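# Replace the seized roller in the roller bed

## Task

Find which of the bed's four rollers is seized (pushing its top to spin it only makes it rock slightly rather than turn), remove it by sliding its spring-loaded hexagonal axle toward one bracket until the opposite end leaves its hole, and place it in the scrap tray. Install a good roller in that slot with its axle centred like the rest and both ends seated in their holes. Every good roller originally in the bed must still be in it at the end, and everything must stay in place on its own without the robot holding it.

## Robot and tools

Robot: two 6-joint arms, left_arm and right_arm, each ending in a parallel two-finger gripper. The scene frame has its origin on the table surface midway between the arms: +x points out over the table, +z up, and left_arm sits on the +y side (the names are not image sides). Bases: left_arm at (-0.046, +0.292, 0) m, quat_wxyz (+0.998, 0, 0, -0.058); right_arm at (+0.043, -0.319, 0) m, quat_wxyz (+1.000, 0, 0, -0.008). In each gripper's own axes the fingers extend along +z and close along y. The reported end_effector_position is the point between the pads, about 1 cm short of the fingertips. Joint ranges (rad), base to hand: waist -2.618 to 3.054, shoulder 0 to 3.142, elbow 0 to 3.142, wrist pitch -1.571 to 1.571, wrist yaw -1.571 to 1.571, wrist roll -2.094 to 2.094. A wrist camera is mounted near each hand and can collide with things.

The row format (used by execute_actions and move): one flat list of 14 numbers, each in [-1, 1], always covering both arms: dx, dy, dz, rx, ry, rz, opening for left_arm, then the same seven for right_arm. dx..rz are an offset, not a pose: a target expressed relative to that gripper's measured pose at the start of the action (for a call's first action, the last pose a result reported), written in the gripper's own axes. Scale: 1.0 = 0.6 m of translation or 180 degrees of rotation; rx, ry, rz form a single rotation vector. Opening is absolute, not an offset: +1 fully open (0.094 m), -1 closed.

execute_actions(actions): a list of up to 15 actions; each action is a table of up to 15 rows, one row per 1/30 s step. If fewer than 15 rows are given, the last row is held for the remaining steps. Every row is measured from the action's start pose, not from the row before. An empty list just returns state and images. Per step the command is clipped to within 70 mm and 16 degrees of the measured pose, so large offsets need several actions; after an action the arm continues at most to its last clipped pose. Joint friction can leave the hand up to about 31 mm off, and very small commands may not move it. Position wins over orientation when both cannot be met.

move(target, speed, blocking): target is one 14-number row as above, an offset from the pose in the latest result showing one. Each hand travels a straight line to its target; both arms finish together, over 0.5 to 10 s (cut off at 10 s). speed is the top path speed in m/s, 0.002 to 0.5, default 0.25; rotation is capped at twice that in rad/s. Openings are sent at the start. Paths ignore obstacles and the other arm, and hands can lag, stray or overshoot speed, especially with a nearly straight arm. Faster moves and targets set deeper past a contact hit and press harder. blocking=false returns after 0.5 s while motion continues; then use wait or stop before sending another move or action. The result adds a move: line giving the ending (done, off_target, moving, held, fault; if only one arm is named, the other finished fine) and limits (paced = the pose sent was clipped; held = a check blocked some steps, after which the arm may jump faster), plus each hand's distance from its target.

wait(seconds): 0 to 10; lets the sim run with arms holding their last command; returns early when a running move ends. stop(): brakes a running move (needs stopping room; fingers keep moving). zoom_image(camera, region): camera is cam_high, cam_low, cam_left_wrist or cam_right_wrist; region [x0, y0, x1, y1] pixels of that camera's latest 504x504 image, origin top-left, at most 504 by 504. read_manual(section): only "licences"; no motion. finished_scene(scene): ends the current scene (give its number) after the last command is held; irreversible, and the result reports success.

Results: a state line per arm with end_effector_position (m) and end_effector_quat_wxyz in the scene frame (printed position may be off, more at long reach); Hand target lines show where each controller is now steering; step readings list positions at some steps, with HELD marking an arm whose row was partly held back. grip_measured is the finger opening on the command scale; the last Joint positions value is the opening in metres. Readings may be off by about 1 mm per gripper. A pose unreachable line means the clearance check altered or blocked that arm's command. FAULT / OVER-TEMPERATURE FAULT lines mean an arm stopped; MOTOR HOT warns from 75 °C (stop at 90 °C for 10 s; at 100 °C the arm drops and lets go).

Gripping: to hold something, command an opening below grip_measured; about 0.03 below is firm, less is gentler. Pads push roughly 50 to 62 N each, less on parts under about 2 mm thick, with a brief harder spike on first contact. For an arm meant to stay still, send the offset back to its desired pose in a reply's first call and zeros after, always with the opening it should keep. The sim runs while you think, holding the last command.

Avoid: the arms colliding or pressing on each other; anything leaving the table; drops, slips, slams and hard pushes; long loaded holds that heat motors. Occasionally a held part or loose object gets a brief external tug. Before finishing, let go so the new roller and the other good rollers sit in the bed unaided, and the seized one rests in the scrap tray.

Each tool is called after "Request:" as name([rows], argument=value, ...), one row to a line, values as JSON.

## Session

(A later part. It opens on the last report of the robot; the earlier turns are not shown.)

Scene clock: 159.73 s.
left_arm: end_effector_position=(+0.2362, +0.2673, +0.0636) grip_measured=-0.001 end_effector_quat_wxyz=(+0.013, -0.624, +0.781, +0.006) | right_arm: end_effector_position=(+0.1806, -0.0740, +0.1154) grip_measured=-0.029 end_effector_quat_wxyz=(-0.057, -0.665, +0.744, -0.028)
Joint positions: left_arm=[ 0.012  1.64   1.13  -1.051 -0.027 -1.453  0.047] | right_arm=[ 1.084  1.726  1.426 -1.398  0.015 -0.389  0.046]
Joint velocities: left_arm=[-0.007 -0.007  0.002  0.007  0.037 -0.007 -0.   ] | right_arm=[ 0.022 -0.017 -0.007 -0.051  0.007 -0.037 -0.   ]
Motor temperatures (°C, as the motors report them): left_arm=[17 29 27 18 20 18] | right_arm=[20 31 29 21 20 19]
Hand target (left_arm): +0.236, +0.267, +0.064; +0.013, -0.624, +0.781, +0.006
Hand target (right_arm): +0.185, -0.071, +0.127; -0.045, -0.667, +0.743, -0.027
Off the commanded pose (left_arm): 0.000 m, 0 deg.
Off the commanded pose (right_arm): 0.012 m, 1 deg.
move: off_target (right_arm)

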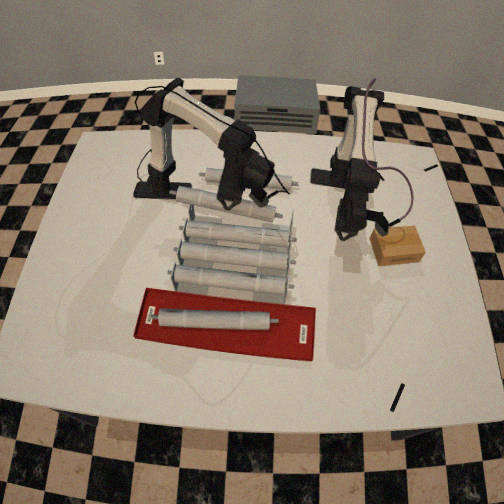

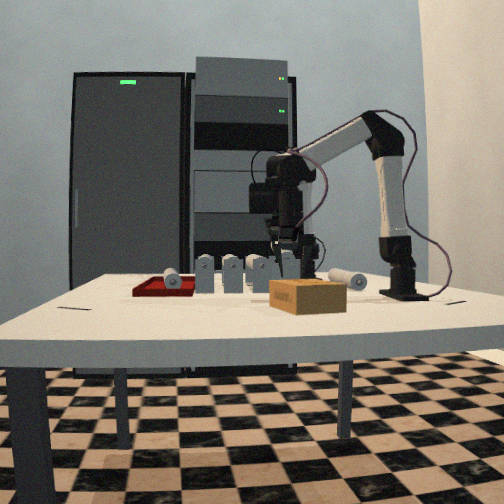

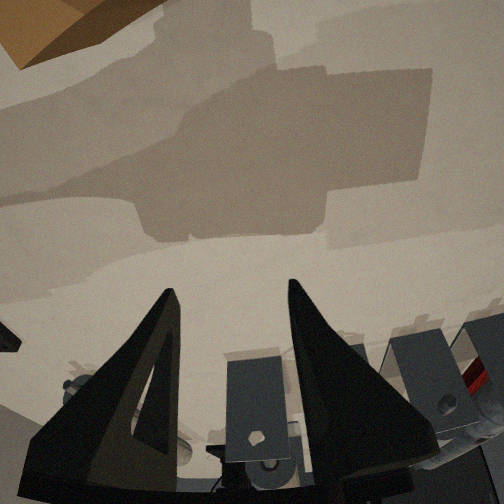

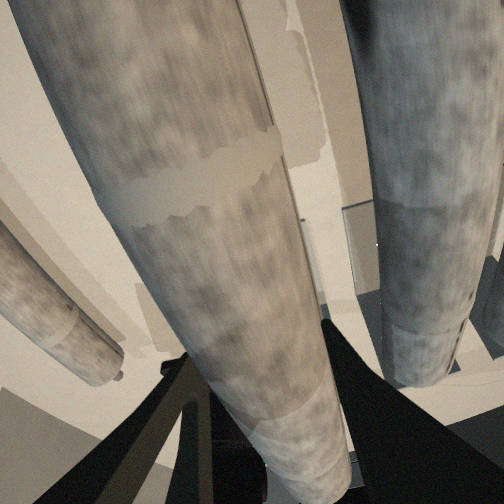

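Request:
move(target=[0,0,0,0,0,0,0,-0.1,0.006,0.008,0,0,0,-0.2], speed=0.03)

Request:
zoom_image(camera="cam_high", region=[150,150,320,310])

Request:
zoom_image(camera="cam_left_wrist", region=[150,330,350,500])

Scene clock: 165.00 s.
left_arm: end_effector_position=(+0.2362, +0.2673, +0.0636) grip_measured=-0.001 end_effector_quat_wxyz=(+0.013, -0.624, +0.781, +0.006) | right_arm: end_effector_position=(+0.1799, -0.0423, +0.0958) grip_measured=-0.029 end_effector_quat_wxyz=(-0.098, -0.659, +0.743, -0.057)
Joint positions: left_arm=[ 0.012  1.64   1.13  -1.051 -0.027 -1.453  0.047] | right_arm=[ 1.143  1.933  1.593 -1.457  0.029 -0.321  0.046]
Joint velocities: left_arm=[ 0.002  0.002  0.012 -0.066 -0.022  0.037 -0.001] | right_arm=[-0.012  0.002 -0.002 -0.081  0.022  0.022 -0.   ]
Motor temperatures (°C, as the motors report them): left_arm=[17 29 27 18 20 18] | right_arm=[20 31 30 20 20 19]
Hand target (left_arm): +0.236, +0.267, +0.064; +0.013, -0.624, +0.781, +0.006
Hand target (right_arm): +0.182, -0.016, +0.104; -0.058, -0.665, +0.744, -0.028
Off the commanded pose (left_arm): 0.000 m, 0 deg.
Off the commanded pose (right_arm): 0.028 m, 6 deg.
move: off_target (right_arm)

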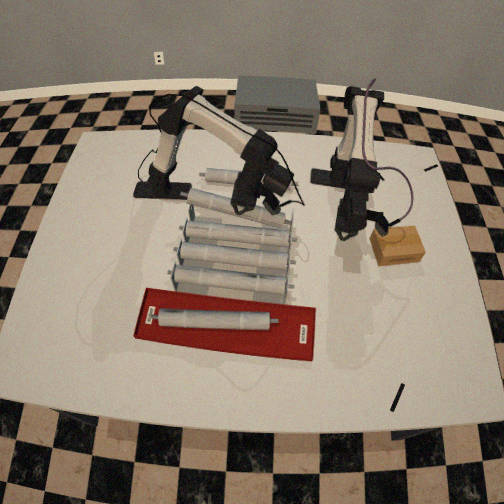

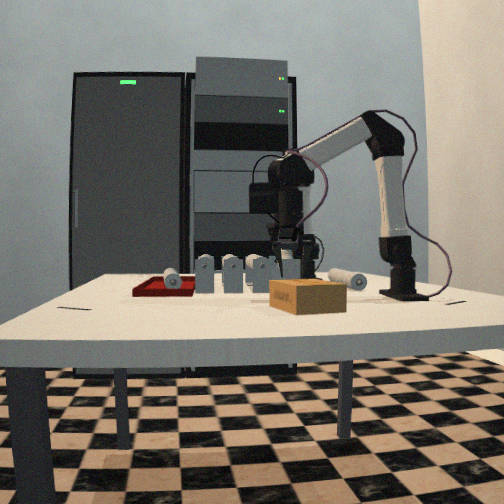

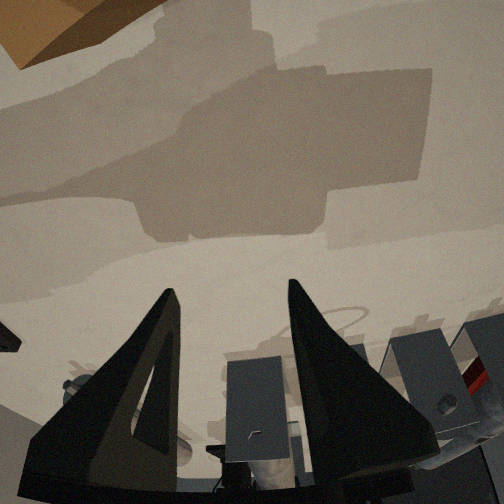

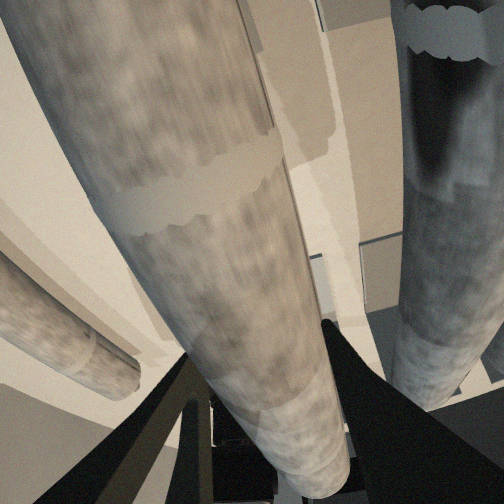

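Region (150, 150, 320, 310) of cam_high's 504x504 image, scaled by 2.965, with more detail than that image has; it fills the top 474 rows of this view, and the rest is white.

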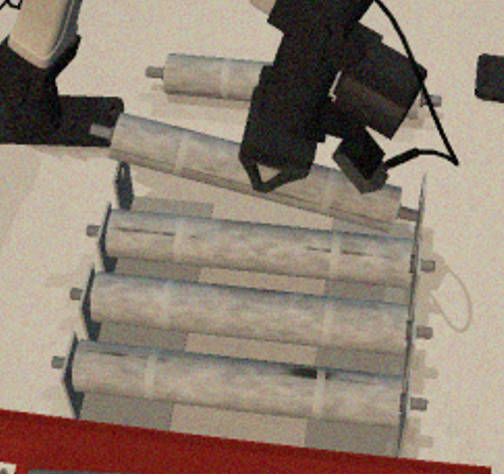

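Region (150, 330, 350, 500) of cam_left_wrist's 504x504 image, scaled by 2.520, with more detail than that image has; it fills the top 428 rows of this view, and the rest is white.

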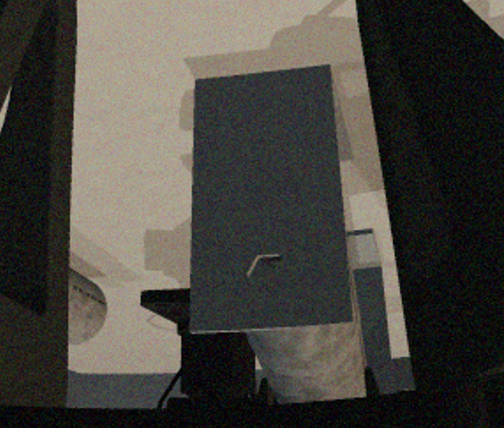

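Request:
execute_actions([
  [[0,0,0,0,0,0,0,-0.03,0,-0.03,0,-0.012,0,-0.2]],
  [[0,0,0,0,0,0,0,-0.03,0,-0.03,0,-0.012,0,-0.2]],
  [[0,0,0,0,0,0,0,-0.03,0,-0.03,0,-0.012,0,-0.2]],
])

Request:
zoom_image(camera="cam_high", region=[150,150,320,310])

Request:
zoom_image(camera="cam_left_wrist", region=[150,330,350,500])

Scene clock: 169.63 s.
left_arm: end_effector_position=(+0.2362, +0.2673, +0.0636) grip_measured=-0.001 end_effector_quat_wxyz=(+0.013, -0.624, +0.781, +0.006) | right_arm: end_effector_position=(+0.1854, -0.0306, +0.0990) grip_measured=-0.029 end_effector_quat_wxyz=(-0.125, -0.659, +0.739, -0.070)
Joint positions: left_arm=[ 0.012  1.64   1.13  -1.051 -0.027 -1.453  0.047] | right_arm=[ 1.144  2.041  1.745 -1.561  0.031 -0.324  0.046]
Joint velocities: left_arm=[ 0.007 -0.002 -0.002 -0.081  0.066  0.007  0.   ] | right_arm=[ 0.007 -0.017  0.002 -0.051  0.022 -0.066  0.   ]
Motor temperatures (°C, as the motors report them): left_arm=[17 29 27 18 20 18] | right_arm=[20 32 31 20 20 19]
Hand target (left_arm): +0.236, +0.267, +0.064; +0.013, -0.624, +0.781, +0.006
Hand target (right_arm): +0.186, -0.014, +0.112; -0.097, -0.661, +0.742, -0.051
Off the commanded pose (left_arm): 0.000 m, 0 deg.
Off the commanded pose (right_arm): 0.022 m, 2 deg.
joint sent to its limit (right arm) — the command would take joint 4 (wrist pitch) past its lower limit, so that joint was sent only as far as its limit.
Step readings (end_effector_position; steps 1 to 15: 1st action; 16 to 30: 2nd action; 31 to 45: 3rd action):
0: left_arm (+0.2362, +0.2673, +0.0636) | right_arm (+0.1798, -0.0423, +0.0958)
1: left_arm (+0.2362, +0.2673, +0.0636) | right_arm (+0.1799, -0.0422, +0.0968)
2: left_arm (+0.2362, +0.2673, +0.0636) | right_arm (+0.1803, -0.0414, +0.0977)
4: left_arm (+0.2362, +0.2673, +0.0636) | right_arm (+0.1805, -0.0415, +0.0987)
8: left_arm (+0.2362, +0.2673, +0.0636) | right_arm (+0.1805, -0.0416, +0.0991)
15: left_arm (+0.2362, +0.2673, +0.0636) | right_arm (+0.1806, -0.0414, +0.1000)
16: left_arm (+0.2362, +0.2673, +0.0636) | right_arm (+0.1808, -0.0410, +0.1008)
17: left_arm (+0.2362, +0.2673, +0.0636) | right_arm (+0.1812, -0.0401, +0.1020)
19: left_arm (+0.2362, +0.2673, +0.0636) | right_arm (+0.1828, -0.0369, +0.1018)
23: left_arm (+0.2362, +0.2673, +0.0636) | right_arm (+0.1829, -0.0358, +0.1004)
30: left_arm (+0.2362, +0.2673, +0.0636) | right_arm (+0.1829, -0.0358, +0.1003)
31: left_arm (+0.2362, +0.2673, +0.0636) | right_arm (+0.1833, -0.0350, +0.1004)
32: left_arm (+0.2362, +0.2673, +0.0636) | right_arm (+0.1841, -0.0334, +0.1004)
34: left_arm (+0.2362, +0.2673, +0.0636) | right_arm (+0.1852, -0.0311, +0.1002)
38: left_arm (+0.2362, +0.2673, +0.0636) | right_arm (+0.1854, -0.0306, +0.0991)
45: end_effector_position above

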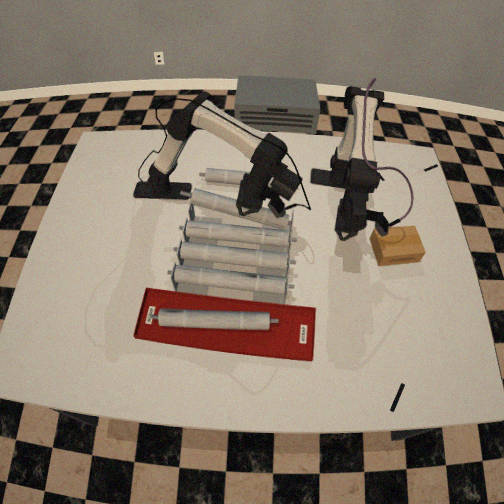

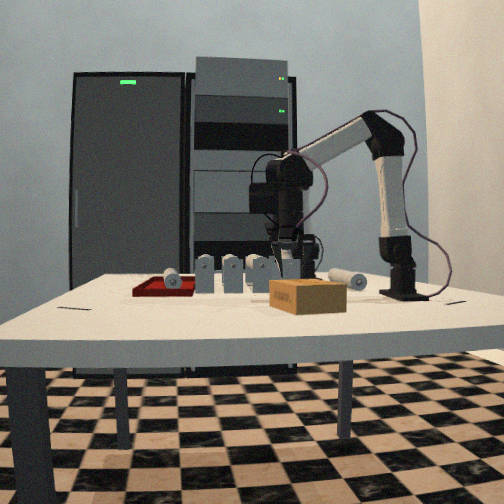

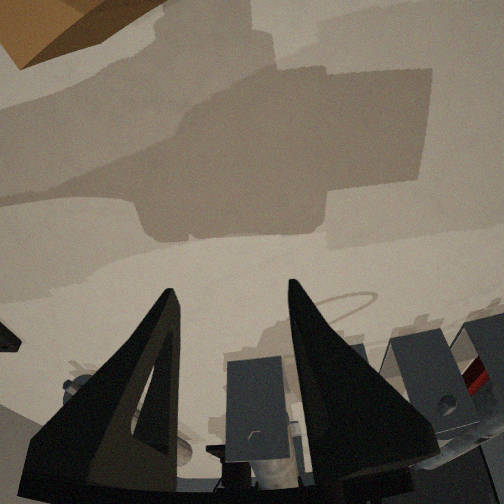

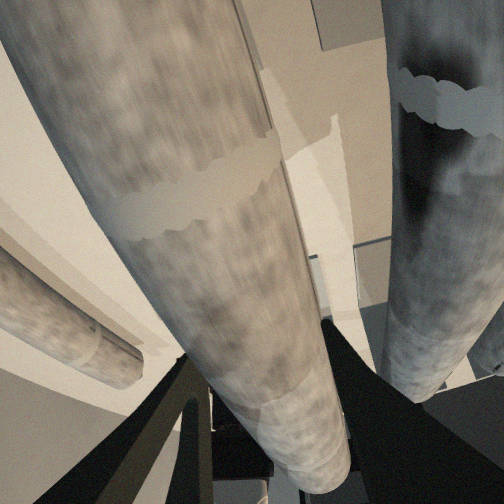

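Region (150, 150, 320, 310) of cam_high's 504x504 image, scaled by 2.965, with more detail than that image has; it fills the top 474 rows of this view, and the rest is white.

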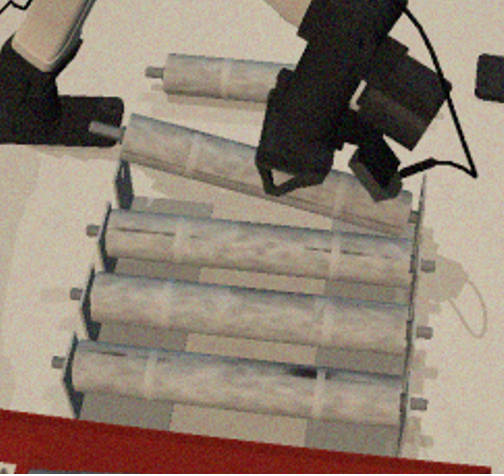

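Region (150, 330, 350, 500) of cam_left_wrist's 504x504 image, scaled by 2.520, with more detail than that image has; it fills the top 428 rows of this view, and the rest is white.

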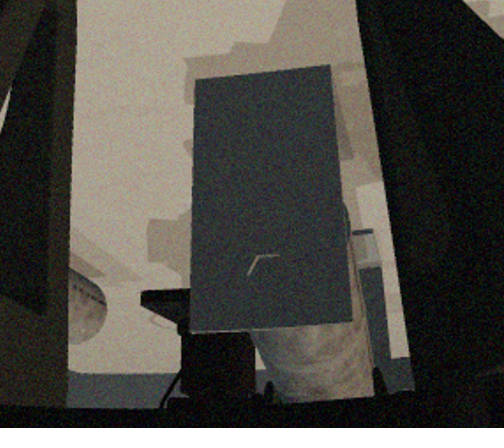

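Request:
move(target=[0,0,0,0,0,0,0,0.04,0.015,-0.005,0,-0.05,0,-0.2], speed=0.03)

Request:
zoom_image(camera="cam_high", region=[150,150,320,310])

Request:
zoom_image(camera="cam_left_wrist", region=[150,330,350,500])

Scene clock: 175.37 s.
left_arm: end_effector_position=(+0.2362, +0.2673, +0.0636) grip_measured=-0.001 end_effector_quat_wxyz=(+0.013, -0.624, +0.781, +0.006) | right_arm: end_effector_position=(+0.1747, -0.0497, +0.1127) grip_measured=-0.198 end_effector_quat_wxyz=(-0.068, -0.663, +0.745, -0.021)
Joint positions: left_arm=[ 0.012  1.64   1.13  -1.051 -0.027 -1.453  0.047] | right_arm=[ 1.125  1.813  1.519 -1.418 -0.011 -0.347  0.038]
Joint velocities: left_arm=[-0.022  0.002 -0.002  0.037 -0.037 -0.022 -0.001] | right_arm=[ 0.007 -0.007 -0.017  0.007  0.007 -0.081  0.   ]
Motor temperatures (°C, as the motors report them): left_arm=[17 29 27 18 20 18] | right_arm=[20 33 31 20 20 19]
Hand target (left_arm): +0.236, +0.267, +0.064; +0.013, -0.624, +0.781, +0.006
Hand target (right_arm): +0.175, -0.052, +0.109; -0.067, -0.663, +0.746, -0.017
Off the commanded pose (left_arm): 0.000 m, 0 deg.
Off the commanded pose (right_arm): 0.004 m, 0 deg.
move: done

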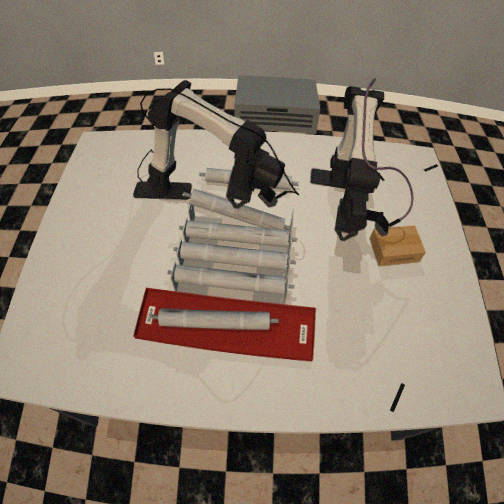

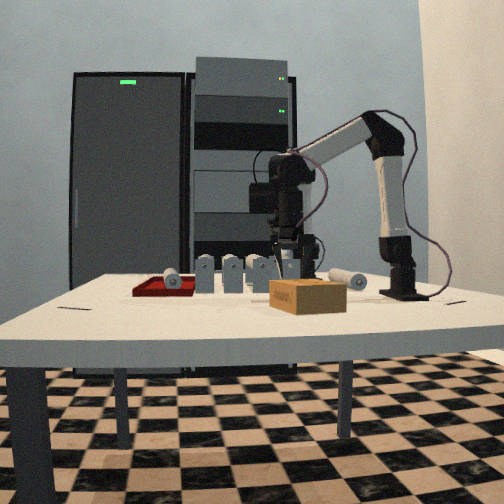

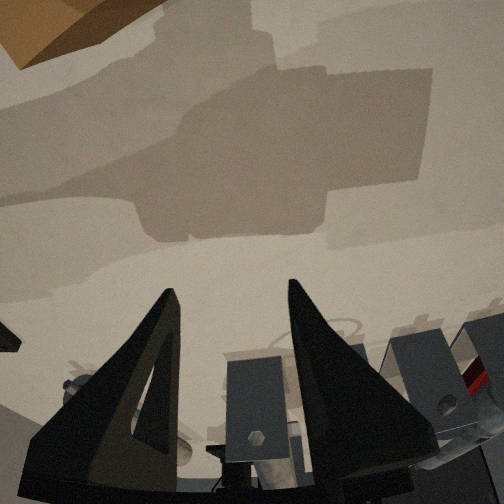

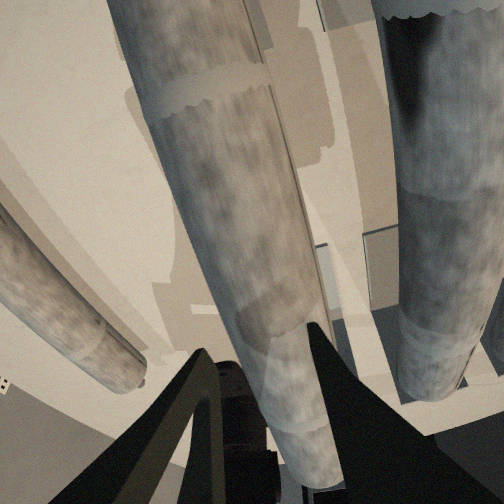

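Region (150, 150, 320, 310) of cam_high's 504x504 image, scaled by 2.965, with more detail than that image has; it fills the top 474 rows of this view, and the rest is white.

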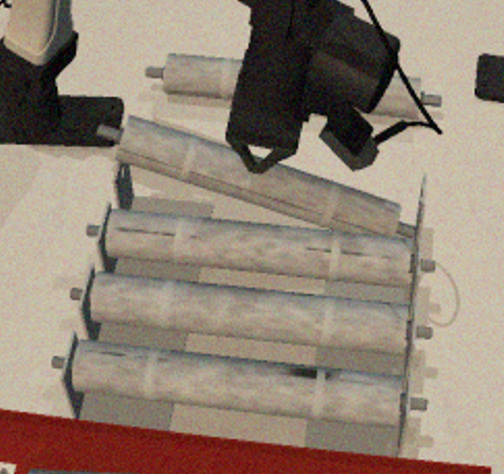

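Region (150, 330, 350, 500) of cam_left_wrist's 504x504 image, scaled by 2.520, with more detail than that image has; it fills the top 428 rows of this view, and the rest is white.

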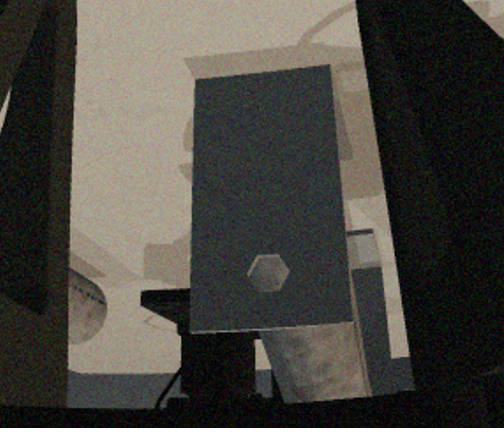

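Request:
move(target=[0,0,0,0,0,0,0,-0.13,-0.015,-0.015,0.02,-0.04,0,0.4], speed=0.06)

Request:
move(target=[0,0,0,0,0,0,0,0,0,0.13,0,0,0,0.4], speed=0.06)

Request:
move(target=[0,0,0,0,0,0,0,0,0,0,0,0,0,-0.2])

Request:
move(target=[0,0,0,0,0,0,0,0.01,0.01,-0.06,0,-0.03,0,-0.2], speed=0.03)

Request:
zoom_image(camera="cam_high", region=[150,150,320,310])

Request:
zoom_image(camera="cam_left_wrist", region=[150,330,350,500])

Scene clock: 182.37 s.
left_arm: end_effector_position=(+0.2362, +0.2673, +0.0636) grip_measured=-0.001 end_effector_quat_wxyz=(+0.013, -0.624, +0.781, +0.006) | right_arm: end_effector_position=(+0.1893, +0.0192, +0.1139) grip_measured=+0.398 end_effector_quat_wxyz=(-0.008, -0.666, +0.746, -0.002)
Joint positions: left_arm=[ 0.012  1.64   1.13  -1.051 -0.027 -1.453  0.047] | right_arm=[ 1.176  1.962  1.731 -1.356 -0.004 -0.298  0.066]
Joint velocities: left_arm=[ 0.007 -0.017  0.012 -0.037  0.022 -0.022 -0.001] | right_arm=[-0.012 -0.002 -0.007 -0.007  0.007 -0.022  0.001]
Motor temperatures (°C, as the motors report them): left_arm=[17 29 27 18 20 18] | right_arm=[20 33 30 20 20 19]
Hand target (left_arm): +0.236, +0.267, +0.064; +0.013, -0.624, +0.781, +0.006
Hand target (right_arm): +0.191, +0.027, +0.111; -0.001, -0.666, +0.746, -0.002
Off the commanded pose (left_arm): 0.000 m, 0 deg.
Off the commanded pose (right_arm): 0.009 m, 1 deg.
move: done

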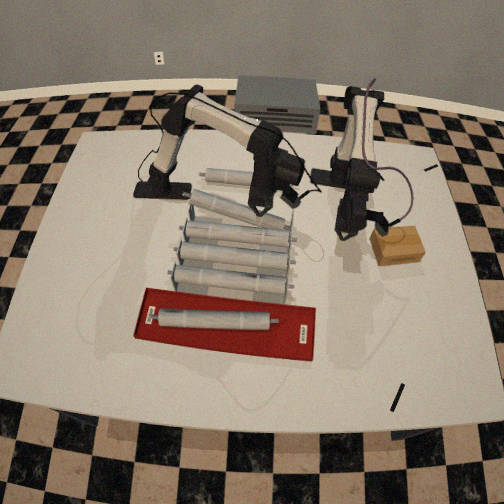

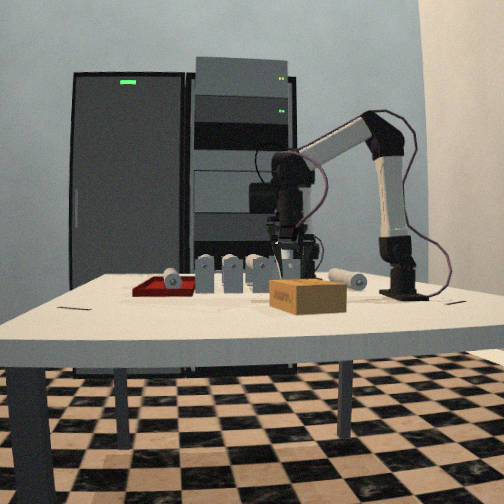

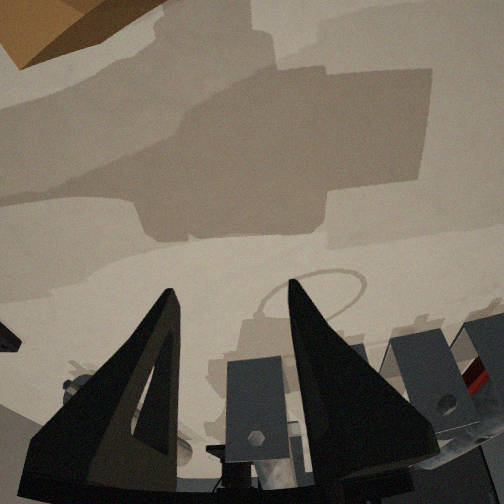

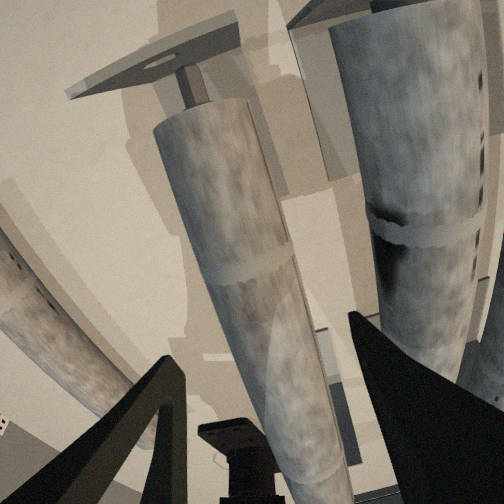

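Scene clock: 184.13 s.
left_arm: end_effector_position=(+0.2362, +0.2673, +0.0636) grip_measured=-0.001 end_effector_quat_wxyz=(+0.013, -0.624, +0.781, +0.006) | right_arm: end_effector_position=(+0.1902, +0.0210, +0.0486) grip_measured=+0.398 end_effector_quat_wxyz=(+0.003, -0.666, +0.746, +0.003)
Joint positions: left_arm=[ 0.012  1.64   1.13  -1.051 -0.027 -1.453  0.047] | right_arm=[ 1.176  1.977  1.491 -1.076 -0.003 -0.298  0.066]
Joint velocities: left_arm=[ 0.007  0.002  0.002 -0.022 -0.007  0.022 -0.001] | right_arm=[ 0.007 -0.002  0.002 -0.007 -0.037  0.022  0.   ]
Motor temperatures (°C, as the motors report them): left_arm=[17 29 27 18 20 18] | right_arm=[20 33 30 20 19 19]
Hand target (left_arm): +0.236, +0.267, +0.064; +0.013, -0.624, +0.781, +0.006
Hand target (right_arm): +0.189, +0.017, +0.036; -0.008, -0.666, +0.746, -0.002
Off the commanded pose (left_arm): 0.000 m, 0 deg.
Off the commanded pose (right_arm): 0.013 m, 1 deg.
move: off_target (right_arm)

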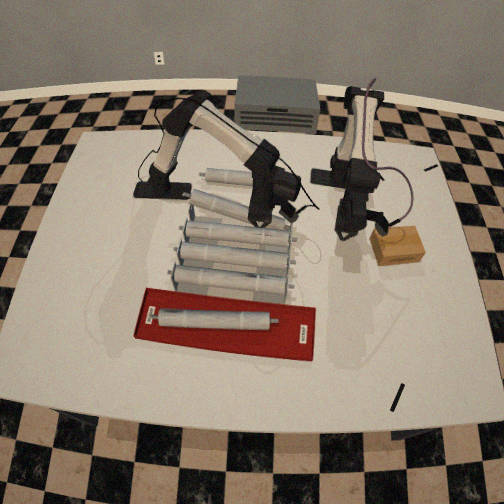

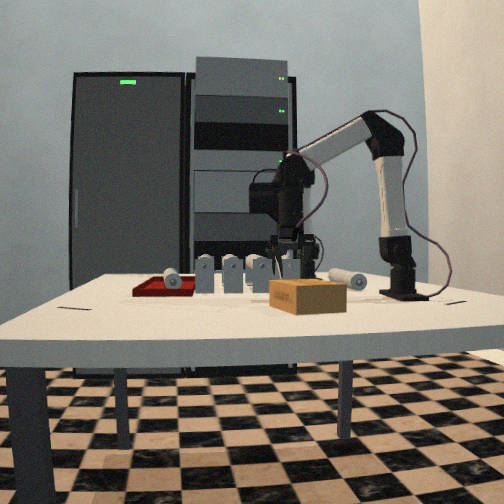

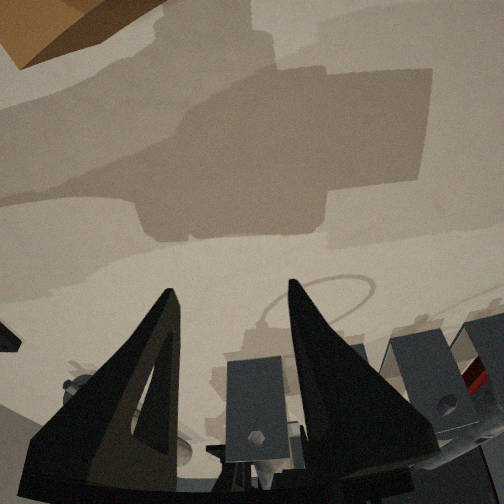

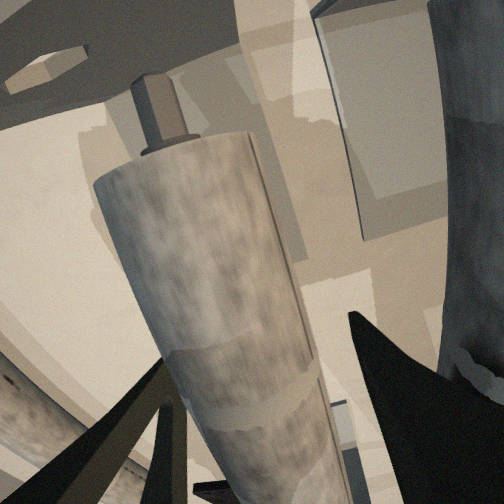

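Scene clock: 184.63 s.
left_arm: end_effector_position=(+0.2362, +0.2673, +0.0636) grip_measured=-0.001 end_effector_quat_wxyz=(+0.013, -0.624, +0.781, +0.006) | right_arm: end_effector_position=(+0.1887, +0.0213, +0.0486) grip_measured=+0.024 end_effector_quat_wxyz=(+0.001, -0.666, +0.746, +0.006)
Joint positions: left_arm=[ 0.012  1.64   1.13  -1.051 -0.027 -1.453  0.047] | right_arm=[ 1.177  1.977  1.491 -1.077 -0.01  -0.297  0.048]
Joint velocities: left_arm=[-0.007  0.002 -0.007 -0.051  0.081 -0.037  0.   ] | right_arm=[ 0.002  0.002  0.007 -0.11  -0.037  0.051  0.001]
Motor temperatures (°C, as the motors report them): left_arm=[17 29 27 18 20 18] | right_arm=[20 33 30 20 19 19]
Hand target (left_arm): +0.236, +0.267, +0.064; +0.013, -0.624, +0.781, +0.006
Hand target (right_arm): +0.190, +0.021, +0.049; +0.003, -0.666, +0.746, +0.003
Off the commanded pose (left_arm): 0.000 m, 0 deg.
Off the commanded pose (right_arm): 0.002 m, 0 deg.
move: done

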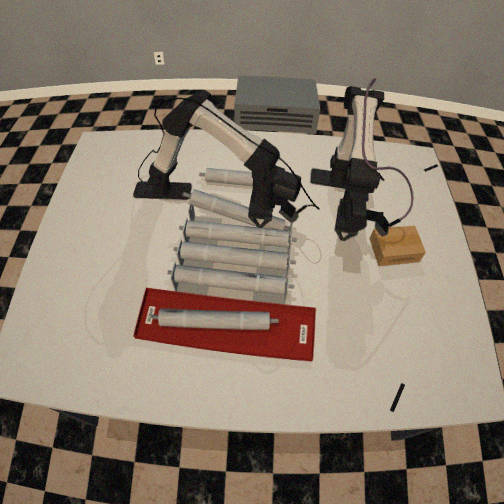

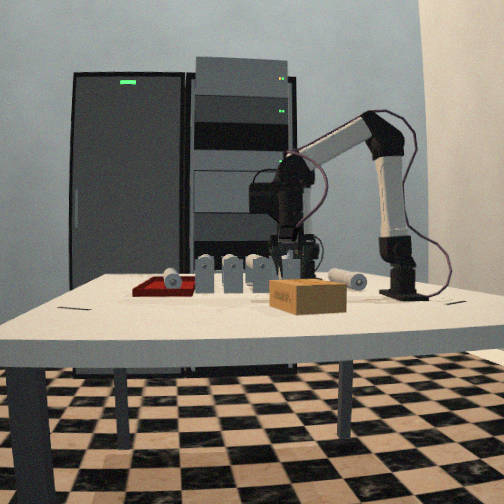

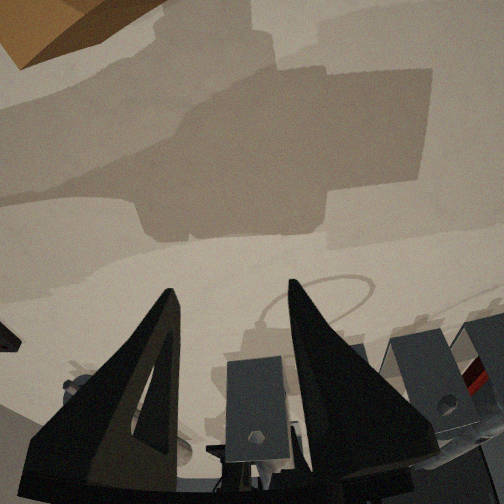

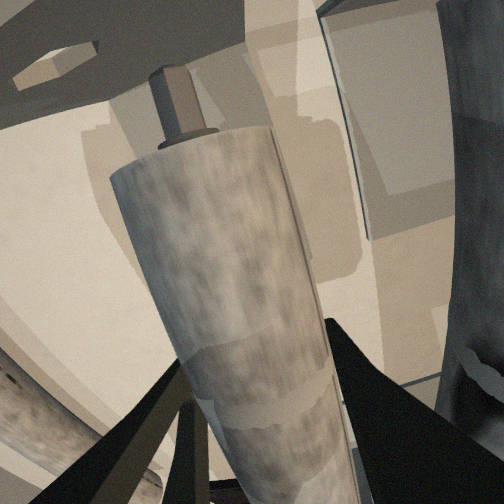

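Scene clock: 186.47 s.
left_arm: end_effector_position=(+0.2362, +0.2673, +0.0636) grip_measured=-0.001 end_effector_quat_wxyz=(+0.013, -0.624, +0.781, +0.006) | right_arm: end_effector_position=(+0.1834, +0.0197, +0.0746) grip_measured=+0.024 end_effector_quat_wxyz=(+0.030, -0.667, +0.744, +0.032)
Joint positions: left_arm=[ 0.012  1.64   1.13  -1.051 -0.027 -1.453  0.047] | right_arm=[ 1.177  1.875  1.452 -1.066 -0.034 -0.3    0.048]
Joint velocities: left_arm=[-0.012 -0.002  0.007 -0.037  0.037 -0.007  0.   ] | right_arm=[-0.007  0.002 -0.002 -0.022  0.007 -0.022 -0.001]
Motor temperatures (°C, as the motors report them): left_arm=[17 29 27 18 20 18] | right_arm=[20 34 29 20 19 19]
Hand target (left_arm): +0.236, +0.267, +0.064; +0.013, -0.624, +0.781, +0.006
Hand target (right_arm): +0.182, +0.016, +0.084; +0.036, -0.666, +0.745, +0.038
Off the commanded pose (left_arm): 0.000 m, 0 deg.
Off the commanded pose (right_arm): 0.011 m, 1 deg.
move: off_target (right_arm)

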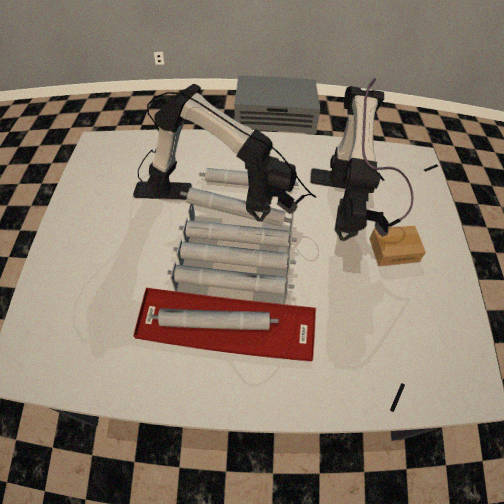

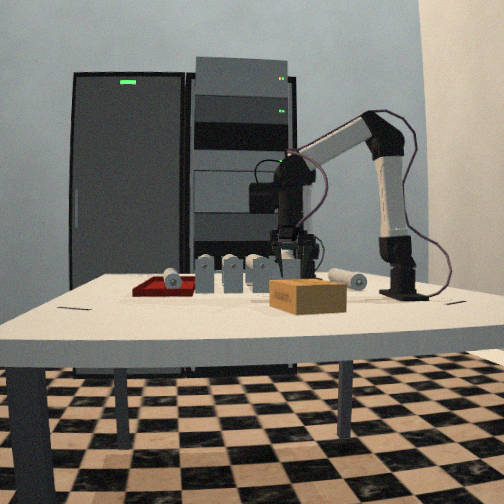

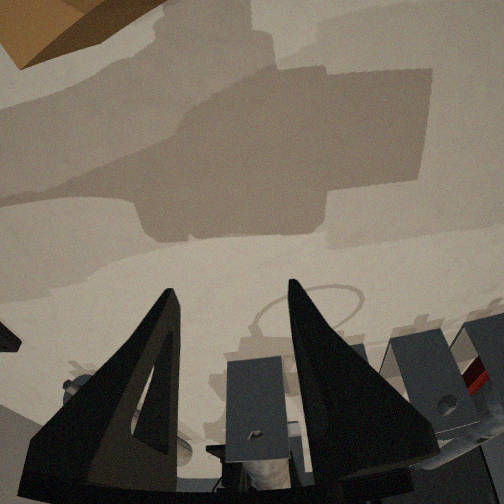

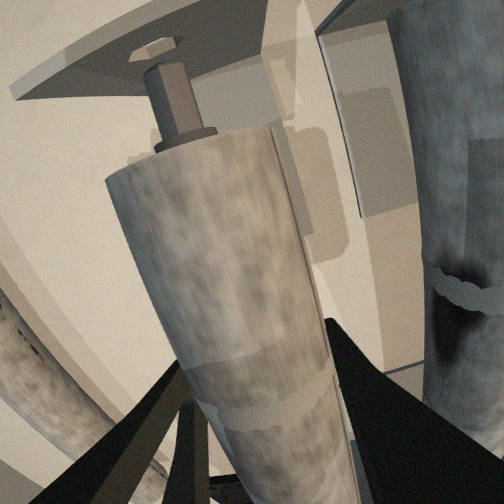

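Region (150, 150, 320, 310) of cam_high's 504x504 image, scaled by 2.965, with more detail than that image has; it fills the top 474 rows of this view, and the rest is white.

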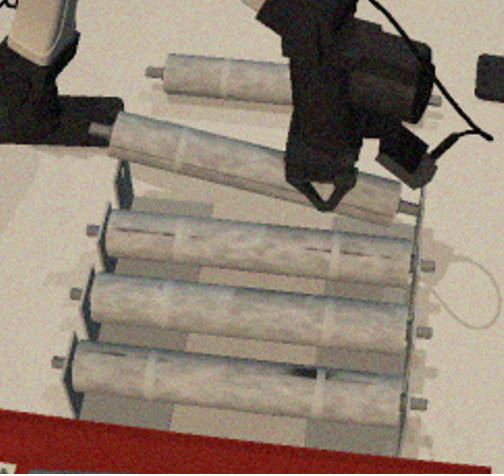

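Region (150, 330, 350, 500) of cam_left_wrist's 504x504 image, scaled by 2.520, with more detail than that image has; it fills the top 428 rows of this view, and the rest is white.

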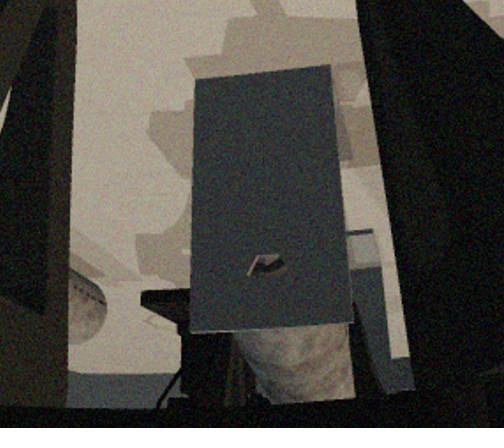

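Nearly; raise ~7mm and push.

Request:
move(target=[0,0,0,0,0,0,0,0,0,-0.028,0,0,0,-0.2], speed=0.02)

Request:
move(target=[0,0,0,0,0,0,0,-0.06,0,0,0,0,0,-0.2], speed=0.02)

Request:
zoom_image(camera="cam_high", region=[150,150,320,310])

Scene clock: 190.37 s.
left_arm: end_effector_position=(+0.2362, +0.2673, +0.0636) grip_measured=-0.001 end_effector_quat_wxyz=(+0.013, -0.624, +0.781, +0.006) | right_arm: end_effector_position=(+0.1827, +0.0182, +0.0744) grip_measured=+0.024 end_effector_quat_wxyz=(+0.027, -0.667, +0.744, +0.031)
Joint positions: left_arm=[ 0.012  1.64   1.13  -1.051 -0.027 -1.453  0.047] | right_arm=[ 1.177  1.875  1.452 -1.073 -0.034 -0.3    0.048]
Joint velocities: left_arm=[-0.022  0.012 -0.032  0.007 -0.081  0.051 -0.001] | right_arm=[ 0.007 -0.012 -0.002  0.007  0.051 -0.051 -0.002]
Motor temperatures (°C, as the motors report them): left_arm=[17 29 27 18 20 18] | right_arm=[20 35 29 20 19 19]
Hand target (left_arm): +0.236, +0.267, +0.064; +0.013, -0.624, +0.781, +0.006
Hand target (right_arm): +0.183, +0.018, +0.091; +0.031, -0.667, +0.744, +0.033
Off the commanded pose (left_arm): 0.000 m, 0 deg.
Off the commanded pose (right_arm): 0.017 m, 0 deg.
move: off_target (right_arm)

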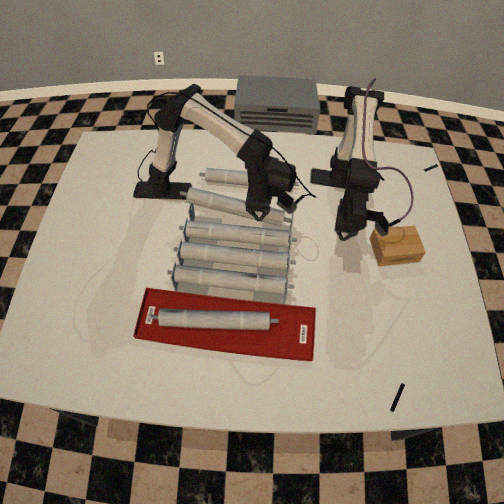

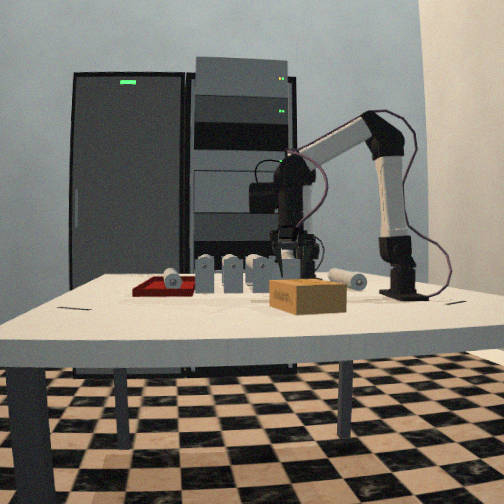

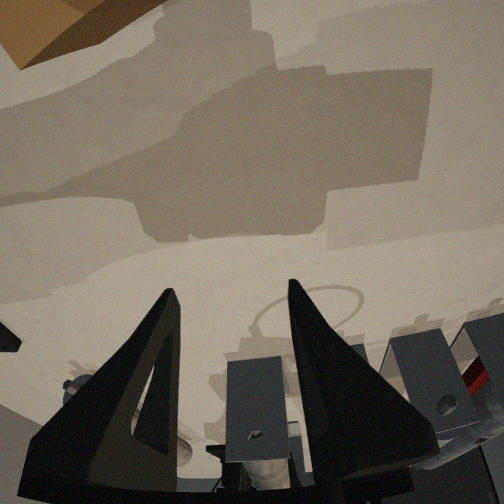

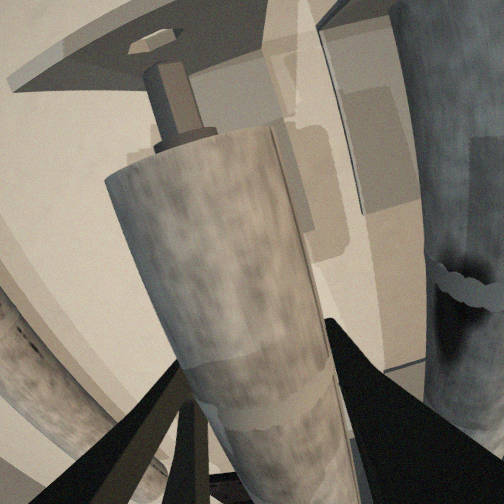

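Scene clock: 192.40 s.
left_arm: end_effector_position=(+0.2362, +0.2673, +0.0636) grip_measured=-0.001 end_effector_quat_wxyz=(+0.013, -0.624, +0.781, +0.006) | right_arm: end_effector_position=(+0.1833, +0.0222, +0.0644) grip_measured=+0.024 end_effector_quat_wxyz=(-0.019, -0.666, +0.746, -0.002)
Joint positions: left_arm=[ 0.012  1.64   1.13  -1.051 -0.027 -1.453  0.047] | right_arm=[ 1.19   2.001  1.588 -1.195 -0.013 -0.283  0.048]
Joint velocities: left_arm=[ 0.032  0.012 -0.007  0.022  0.007  0.007  0.001] | right_arm=[-0.002 -0.012  0.002 -0.037  0.037  0.007 -0.   ]
Motor temperatures (°C, as the motors report them): left_arm=[17 29 27 18 20 18] | right_arm=[20 35 30 20 19 19]
Hand target (left_arm): +0.236, +0.267, +0.064; +0.013, -0.624, +0.781, +0.006
Hand target (right_arm): +0.185, +0.052, +0.079; +0.026, -0.668, +0.743, +0.032
Off the commanded pose (left_arm): 0.000 m, 0 deg.
Off the commanded pose (right_arm): 0.034 m, 7 deg.
move: off_target (right_arm)

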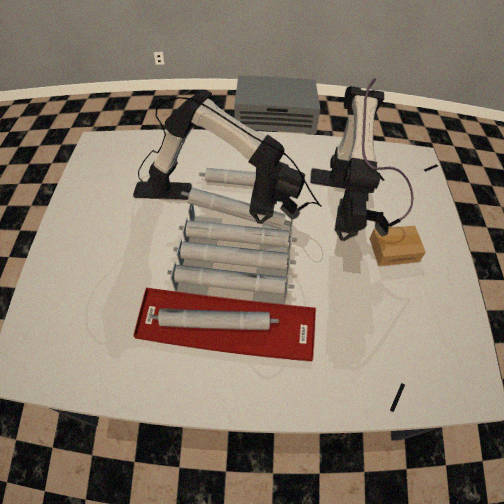

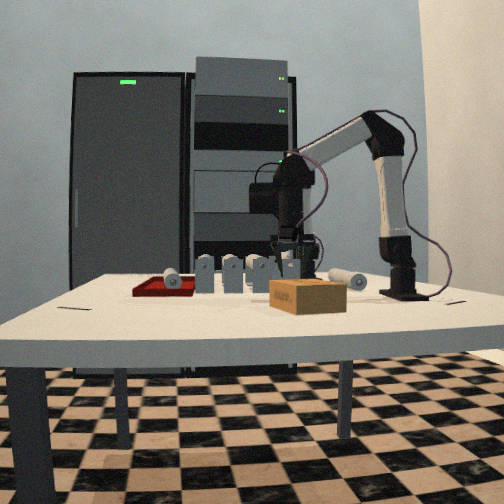

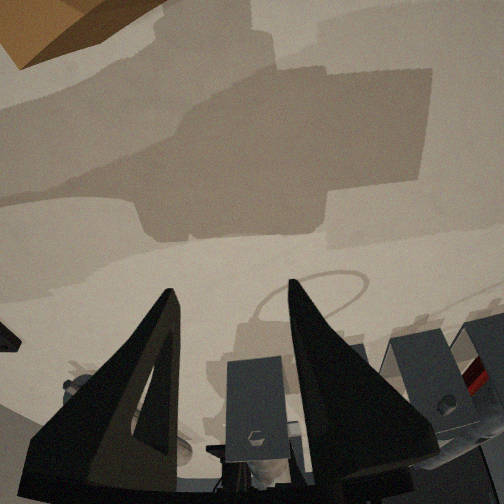

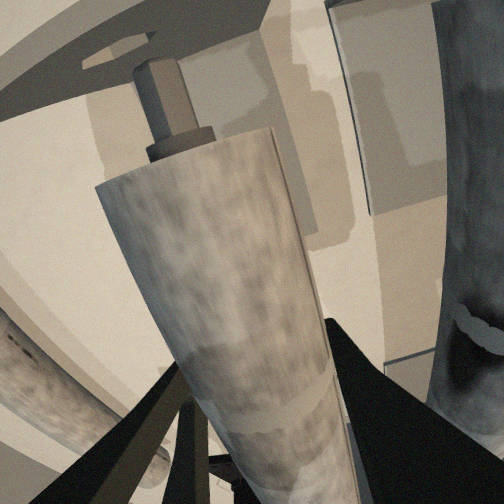

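Region (150, 150, 320, 310) of cam_high's 504x504 image, scaled by 2.965, with more detail than that image has; it fills the top 474 rows of this view, and the rest is white.

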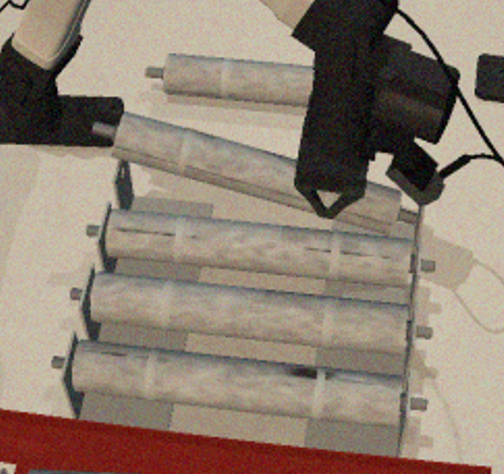

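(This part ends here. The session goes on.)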